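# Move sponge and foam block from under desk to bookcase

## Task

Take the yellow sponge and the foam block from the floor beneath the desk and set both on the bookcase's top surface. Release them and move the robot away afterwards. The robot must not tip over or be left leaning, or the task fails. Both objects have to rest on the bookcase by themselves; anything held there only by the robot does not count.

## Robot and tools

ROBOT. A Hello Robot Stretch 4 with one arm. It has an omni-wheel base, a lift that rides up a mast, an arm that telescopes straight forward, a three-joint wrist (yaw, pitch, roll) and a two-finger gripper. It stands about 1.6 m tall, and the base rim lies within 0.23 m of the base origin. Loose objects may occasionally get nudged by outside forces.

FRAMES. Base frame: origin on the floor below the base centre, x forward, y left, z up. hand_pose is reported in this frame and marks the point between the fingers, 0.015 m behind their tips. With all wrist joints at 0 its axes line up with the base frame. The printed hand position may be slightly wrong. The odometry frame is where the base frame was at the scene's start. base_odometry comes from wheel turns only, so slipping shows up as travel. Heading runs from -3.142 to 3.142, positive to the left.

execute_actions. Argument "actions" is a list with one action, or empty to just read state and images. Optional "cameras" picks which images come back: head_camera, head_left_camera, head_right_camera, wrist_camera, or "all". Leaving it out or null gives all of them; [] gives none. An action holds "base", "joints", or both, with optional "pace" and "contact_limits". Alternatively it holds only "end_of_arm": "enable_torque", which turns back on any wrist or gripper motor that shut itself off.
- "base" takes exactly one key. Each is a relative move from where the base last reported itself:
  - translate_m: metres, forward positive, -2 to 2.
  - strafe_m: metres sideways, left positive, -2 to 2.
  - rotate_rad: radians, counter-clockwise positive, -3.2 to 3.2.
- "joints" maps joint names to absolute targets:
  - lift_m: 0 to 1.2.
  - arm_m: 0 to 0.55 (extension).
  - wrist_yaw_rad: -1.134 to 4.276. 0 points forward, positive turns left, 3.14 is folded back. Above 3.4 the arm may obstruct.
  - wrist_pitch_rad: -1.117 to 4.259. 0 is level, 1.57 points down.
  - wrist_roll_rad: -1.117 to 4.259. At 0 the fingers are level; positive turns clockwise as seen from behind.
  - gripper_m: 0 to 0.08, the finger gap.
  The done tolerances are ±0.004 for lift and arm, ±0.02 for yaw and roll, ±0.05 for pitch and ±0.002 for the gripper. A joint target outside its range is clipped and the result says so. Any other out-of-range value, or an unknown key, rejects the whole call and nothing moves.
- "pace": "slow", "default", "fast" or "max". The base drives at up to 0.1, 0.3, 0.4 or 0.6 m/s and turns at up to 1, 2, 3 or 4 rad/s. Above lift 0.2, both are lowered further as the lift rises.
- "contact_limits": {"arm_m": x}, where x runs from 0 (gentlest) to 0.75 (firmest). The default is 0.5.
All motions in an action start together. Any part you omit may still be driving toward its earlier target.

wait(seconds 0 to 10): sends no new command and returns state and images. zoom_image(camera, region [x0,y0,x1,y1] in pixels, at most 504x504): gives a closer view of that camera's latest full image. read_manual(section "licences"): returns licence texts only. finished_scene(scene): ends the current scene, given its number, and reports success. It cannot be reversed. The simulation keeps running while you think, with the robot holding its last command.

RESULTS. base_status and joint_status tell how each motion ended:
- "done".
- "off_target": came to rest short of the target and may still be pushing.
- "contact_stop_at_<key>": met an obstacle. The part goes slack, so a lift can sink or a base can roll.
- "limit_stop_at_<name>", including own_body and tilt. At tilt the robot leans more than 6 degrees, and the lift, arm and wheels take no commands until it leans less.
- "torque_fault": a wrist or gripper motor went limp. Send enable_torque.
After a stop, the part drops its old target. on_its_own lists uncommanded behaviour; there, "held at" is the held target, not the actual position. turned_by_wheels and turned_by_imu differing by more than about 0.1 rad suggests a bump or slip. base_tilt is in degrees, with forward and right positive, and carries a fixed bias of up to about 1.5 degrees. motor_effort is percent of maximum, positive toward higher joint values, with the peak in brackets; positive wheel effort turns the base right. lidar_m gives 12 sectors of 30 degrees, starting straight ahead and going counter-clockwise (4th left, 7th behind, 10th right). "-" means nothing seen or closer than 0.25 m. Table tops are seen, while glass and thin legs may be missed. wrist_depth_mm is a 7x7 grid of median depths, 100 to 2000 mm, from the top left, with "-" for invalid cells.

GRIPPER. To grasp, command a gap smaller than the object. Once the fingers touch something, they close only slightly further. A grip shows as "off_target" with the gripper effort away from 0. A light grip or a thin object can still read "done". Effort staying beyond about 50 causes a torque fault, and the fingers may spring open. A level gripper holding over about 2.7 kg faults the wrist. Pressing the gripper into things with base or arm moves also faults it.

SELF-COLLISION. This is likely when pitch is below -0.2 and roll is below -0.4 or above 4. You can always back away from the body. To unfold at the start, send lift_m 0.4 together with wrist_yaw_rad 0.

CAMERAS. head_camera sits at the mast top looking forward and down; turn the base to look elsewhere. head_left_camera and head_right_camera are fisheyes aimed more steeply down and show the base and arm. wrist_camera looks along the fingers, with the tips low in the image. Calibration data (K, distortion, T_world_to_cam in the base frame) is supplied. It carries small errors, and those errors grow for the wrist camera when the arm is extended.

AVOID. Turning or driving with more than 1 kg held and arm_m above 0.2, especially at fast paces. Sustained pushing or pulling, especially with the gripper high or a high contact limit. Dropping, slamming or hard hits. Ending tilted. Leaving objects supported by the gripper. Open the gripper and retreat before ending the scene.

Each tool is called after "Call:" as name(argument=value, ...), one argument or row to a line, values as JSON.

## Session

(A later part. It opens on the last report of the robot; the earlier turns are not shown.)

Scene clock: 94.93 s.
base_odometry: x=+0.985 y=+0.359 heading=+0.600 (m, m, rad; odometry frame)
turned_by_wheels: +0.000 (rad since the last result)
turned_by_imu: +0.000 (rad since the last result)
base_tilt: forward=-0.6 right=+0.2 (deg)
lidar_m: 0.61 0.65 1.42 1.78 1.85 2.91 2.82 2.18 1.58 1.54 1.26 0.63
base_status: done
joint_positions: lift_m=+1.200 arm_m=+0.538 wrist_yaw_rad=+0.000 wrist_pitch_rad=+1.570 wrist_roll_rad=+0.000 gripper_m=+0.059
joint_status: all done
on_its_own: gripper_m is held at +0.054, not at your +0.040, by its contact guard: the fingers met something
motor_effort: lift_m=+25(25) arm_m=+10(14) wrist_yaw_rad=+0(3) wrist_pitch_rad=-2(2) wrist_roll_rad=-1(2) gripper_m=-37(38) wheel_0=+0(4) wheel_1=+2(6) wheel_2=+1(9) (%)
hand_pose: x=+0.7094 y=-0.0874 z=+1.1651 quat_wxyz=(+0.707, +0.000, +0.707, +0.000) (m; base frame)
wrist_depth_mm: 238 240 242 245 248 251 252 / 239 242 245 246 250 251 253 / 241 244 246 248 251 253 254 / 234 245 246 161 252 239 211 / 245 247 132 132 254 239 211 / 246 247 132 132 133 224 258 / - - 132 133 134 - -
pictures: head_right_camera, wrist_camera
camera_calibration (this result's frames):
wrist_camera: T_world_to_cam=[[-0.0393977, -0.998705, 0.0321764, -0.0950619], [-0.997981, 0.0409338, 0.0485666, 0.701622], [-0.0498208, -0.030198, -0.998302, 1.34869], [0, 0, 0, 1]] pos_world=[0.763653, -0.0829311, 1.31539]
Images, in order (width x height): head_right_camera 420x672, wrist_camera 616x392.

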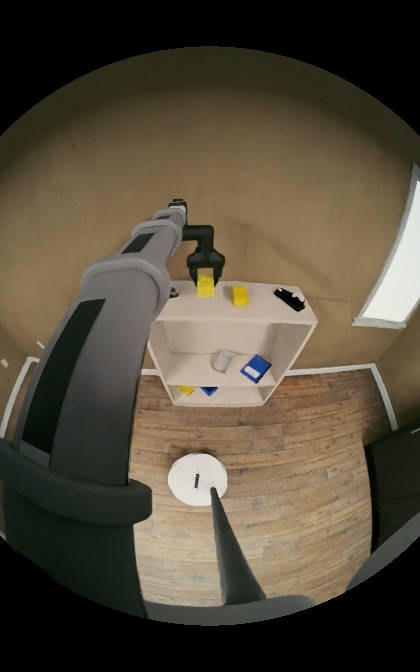

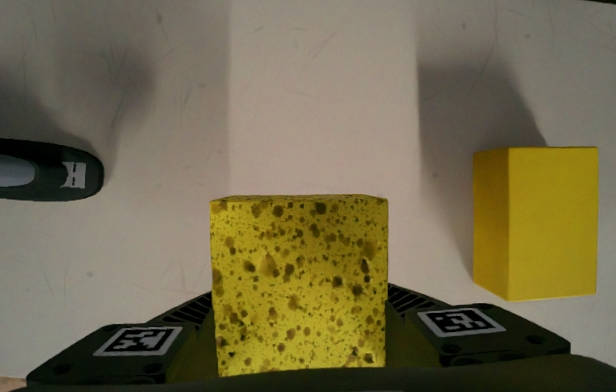

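Call:
execute_actions(
  actions=[
    {"joints":{"lift_m":1.127},"base":{"translate_m":0.02},"pace":"slow"},
  ],
  cameras=[],
)

Call:
execute_actions(
  actions=[
    {"joints":{"gripper_m":0.08}},
  ],
  cameras=[],
)

Call:
execute_actions(
  actions=[
    {"joints":{"lift_m":1.19}},
  ],
  cameras=[],
)

Call:
execute_actions(
  actions=[
    {"joints":{"arm_m":0.1},"base":{"translate_m":-0.2},"pace":"fast"},
  ],
  cameras=["head_right_camera"],
)

Call:
finished_scene(
  scene=1,
)

Scene clock: 100.23 s.
base_odometry: x=+1.001 y=+0.370 heading=+0.600 (m, m, rad; odometry frame)
turned_by_wheels: +0.000 (rad since the last result)
turned_by_imu: -0.001 (rad since the last result)
base_tilt: forward=-0.5 right=+0.1 (deg)
lidar_m: 0.59 0.63 1.36 1.79 1.82 2.93 2.38 2.15 1.59 1.54 0.81 0.60
base_status: done
joint_positions: lift_m=+1.127 arm_m=+0.538 wrist_yaw_rad=+0.000 wrist_pitch_rad=+1.570 wrist_roll_rad=+0.000 gripper_m=+0.059
joint_status: all done
on_its_own: gripper_m is held at +0.054, not at your +0.040, by its contact guard: the fingers met something
motor_effort: lift_m=+17(26) arm_m=+10(10) wrist_yaw_rad=+0(1) wrist_pitch_rad=-1(2) wrist_roll_rad=-2(1) gripper_m=-37(37) wheel_0=+4(4) wheel_1=+2(4) wheel_2=-2(7) (%)
hand_pose: x=+0.7094 y=-0.0874 z=+1.0929 quat_wxyz=(+0.707, +0.000, +0.707, +0.000) (m; base frame)
wrist_depth_mm: 170 171 173 175 177 178 - / 170 172 174 175 178 179 180 / 172 173 175 177 178 180 181 / 173 174 175 160 179 181 182 / 173 175 131 131 179 182 180 / 174 175 132 132 134 183 - / - - 132 133 134 - -
pictures: none
No camera images: the call's "cameras" was empty. Leave "cameras" out to get every camera's image.

Scene clock: 101.17 s.
base_odometry: x=+1.001 y=+0.370 heading=+0.600 (m, m, rad; odometry frame)
turned_by_wheels: +0.000 (rad since the last result)
turned_by_imu: +0.000 (rad since the last result)
base_tilt: forward=-0.6 right=+0.1 (deg)
lidar_m: 0.59 0.63 1.37 1.78 1.84 2.92 2.39 2.18 1.60 1.53 0.82 0.60
base_status: not commanded
joint_positions: lift_m=+1.127 arm_m=+0.538 wrist_yaw_rad=+0.000 wrist_pitch_rad=+1.570 wrist_roll_rad=+0.000 gripper_m=+0.080
joint_status: all done
motor_effort: lift_m=+17(17) arm_m=+10(10) wrist_yaw_rad=-3(1) wrist_pitch_rad=-2(1) wrist_roll_rad=-1(1) gripper_m=+2(36) wheel_0=+4(4) wheel_1=+2(2) wheel_2=-2(2) (%)
hand_pose: x=+0.7094 y=-0.0874 z=+1.0929 quat_wxyz=(+0.707, +0.000, +0.707, +0.000) (m; base frame)
wrist_depth_mm: 170 171 173 175 177 179 - / 170 172 175 175 178 179 180 / 171 173 175 176 178 180 181 / 173 174 175 148 180 181 182 / 173 175 132 133 180 182 180 / 174 176 133 135 135 135 - / - - 134 135 136 - -
pictures: none
No camera images: the call's "cameras" was empty. Leave "cameras" out to get every camera's image.

Scene clock: 102.37 s.
base_odometry: x=+1.001 y=+0.370 heading=+0.600 (m, m, rad; odometry frame)
turned_by_wheels: +0.000 (rad since the last result)
turned_by_imu: +0.000 (rad since the last result)
base_tilt: forward=-0.5 right=+0.2 (deg)
lidar_m: 0.59 0.64 1.38 1.80 1.82 2.92 2.84 2.18 1.59 1.54 0.78 0.61
base_status: not commanded
joint_positions: lift_m=+1.190 arm_m=+0.538 wrist_yaw_rad=+0.000 wrist_pitch_rad=+1.570 wrist_roll_rad=+0.000 gripper_m=+0.080
joint_status: all done
motor_effort: lift_m=+26(25) arm_m=+9(10) wrist_yaw_rad=+0(0) wrist_pitch_rad=-1(1) wrist_roll_rad=-1(1) gripper_m=+0(1) wheel_0=+3(4) wheel_1=+2(2) wheel_2=-2(2) (%)
hand_pose: x=+0.7094 y=-0.0874 z=+1.1552 quat_wxyz=(+0.707, +0.000, +0.707, +0.000) (m; base frame)
wrist_depth_mm: 229 231 234 236 237 240 243 / 230 232 235 237 239 243 243 / 231 233 236 238 240 243 245 / 224 235 236 196 242 244 201 / 233 236 238 196 243 241 201 / 236 236 196 197 156 135 - / - - 197 198 246 - -
pictures: none
No camera images: the call's "cameras" was empty. Leave "cameras" out to get every camera's image.

Scene clock: 104.43 s.
base_odometry: x=+0.836 y=+0.257 heading=+0.600 (m, m, rad; odometry frame)
turned_by_wheels: +0.000 (rad since the last result)
turned_by_imu: -0.001 (rad since the last result)
base_tilt: forward=-0.6 right=+0.1 (deg)
lidar_m: 0.79 1.18 1.66 1.76 1.85 2.70 2.25 2.17 1.60 1.52 1.50 0.80
base_status: done
joint_positions: lift_m=+1.190 arm_m=+0.102 wrist_yaw_rad=+0.000 wrist_pitch_rad=+1.570 wrist_roll_rad=+0.000 gripper_m=+0.080
joint_status: all done
motor_effort: lift_m=+26(26) arm_m=-10(11) wrist_yaw_rad=+1(2) wrist_pitch_rad=-3(3) wrist_roll_rad=-2(1) gripper_m=+0(1) wheel_0=-2(7) wheel_1=+0(5) wheel_2=+0(8) (%)
hand_pose: x=+0.2726 y=-0.0874 z=+1.1552 quat_wxyz=(+0.707, +0.000, +0.707, +0.000) (m; base frame)
wrist_depth_mm: 1205 1255 1229 1182 1182 1281 1308 / 1229 1229 1229 1255 1281 1308 1336 / 1255 1255 1255 1281 1308 1281 1308 / 1255 1281 1281 1308 1281 1308 1336 / 1255 1281 1098 1098 1336 1308 1336 / 1281 1281 1060 1098 156 135 1366 / - - 1098 1336 1336 - -
pictures: head_right_camera
Images, in order (width x height): head_right_camera 420x672.

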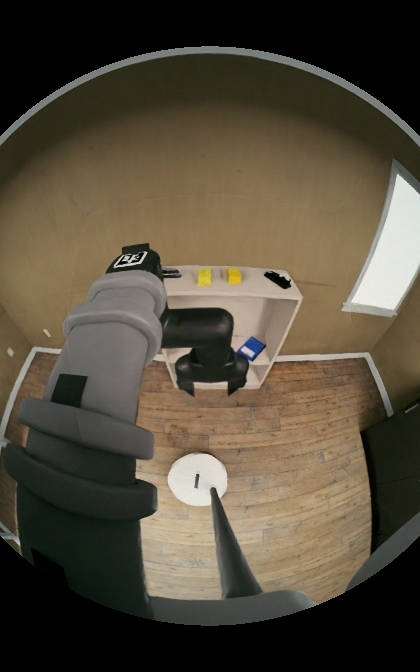

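The scene is finished: the task was done.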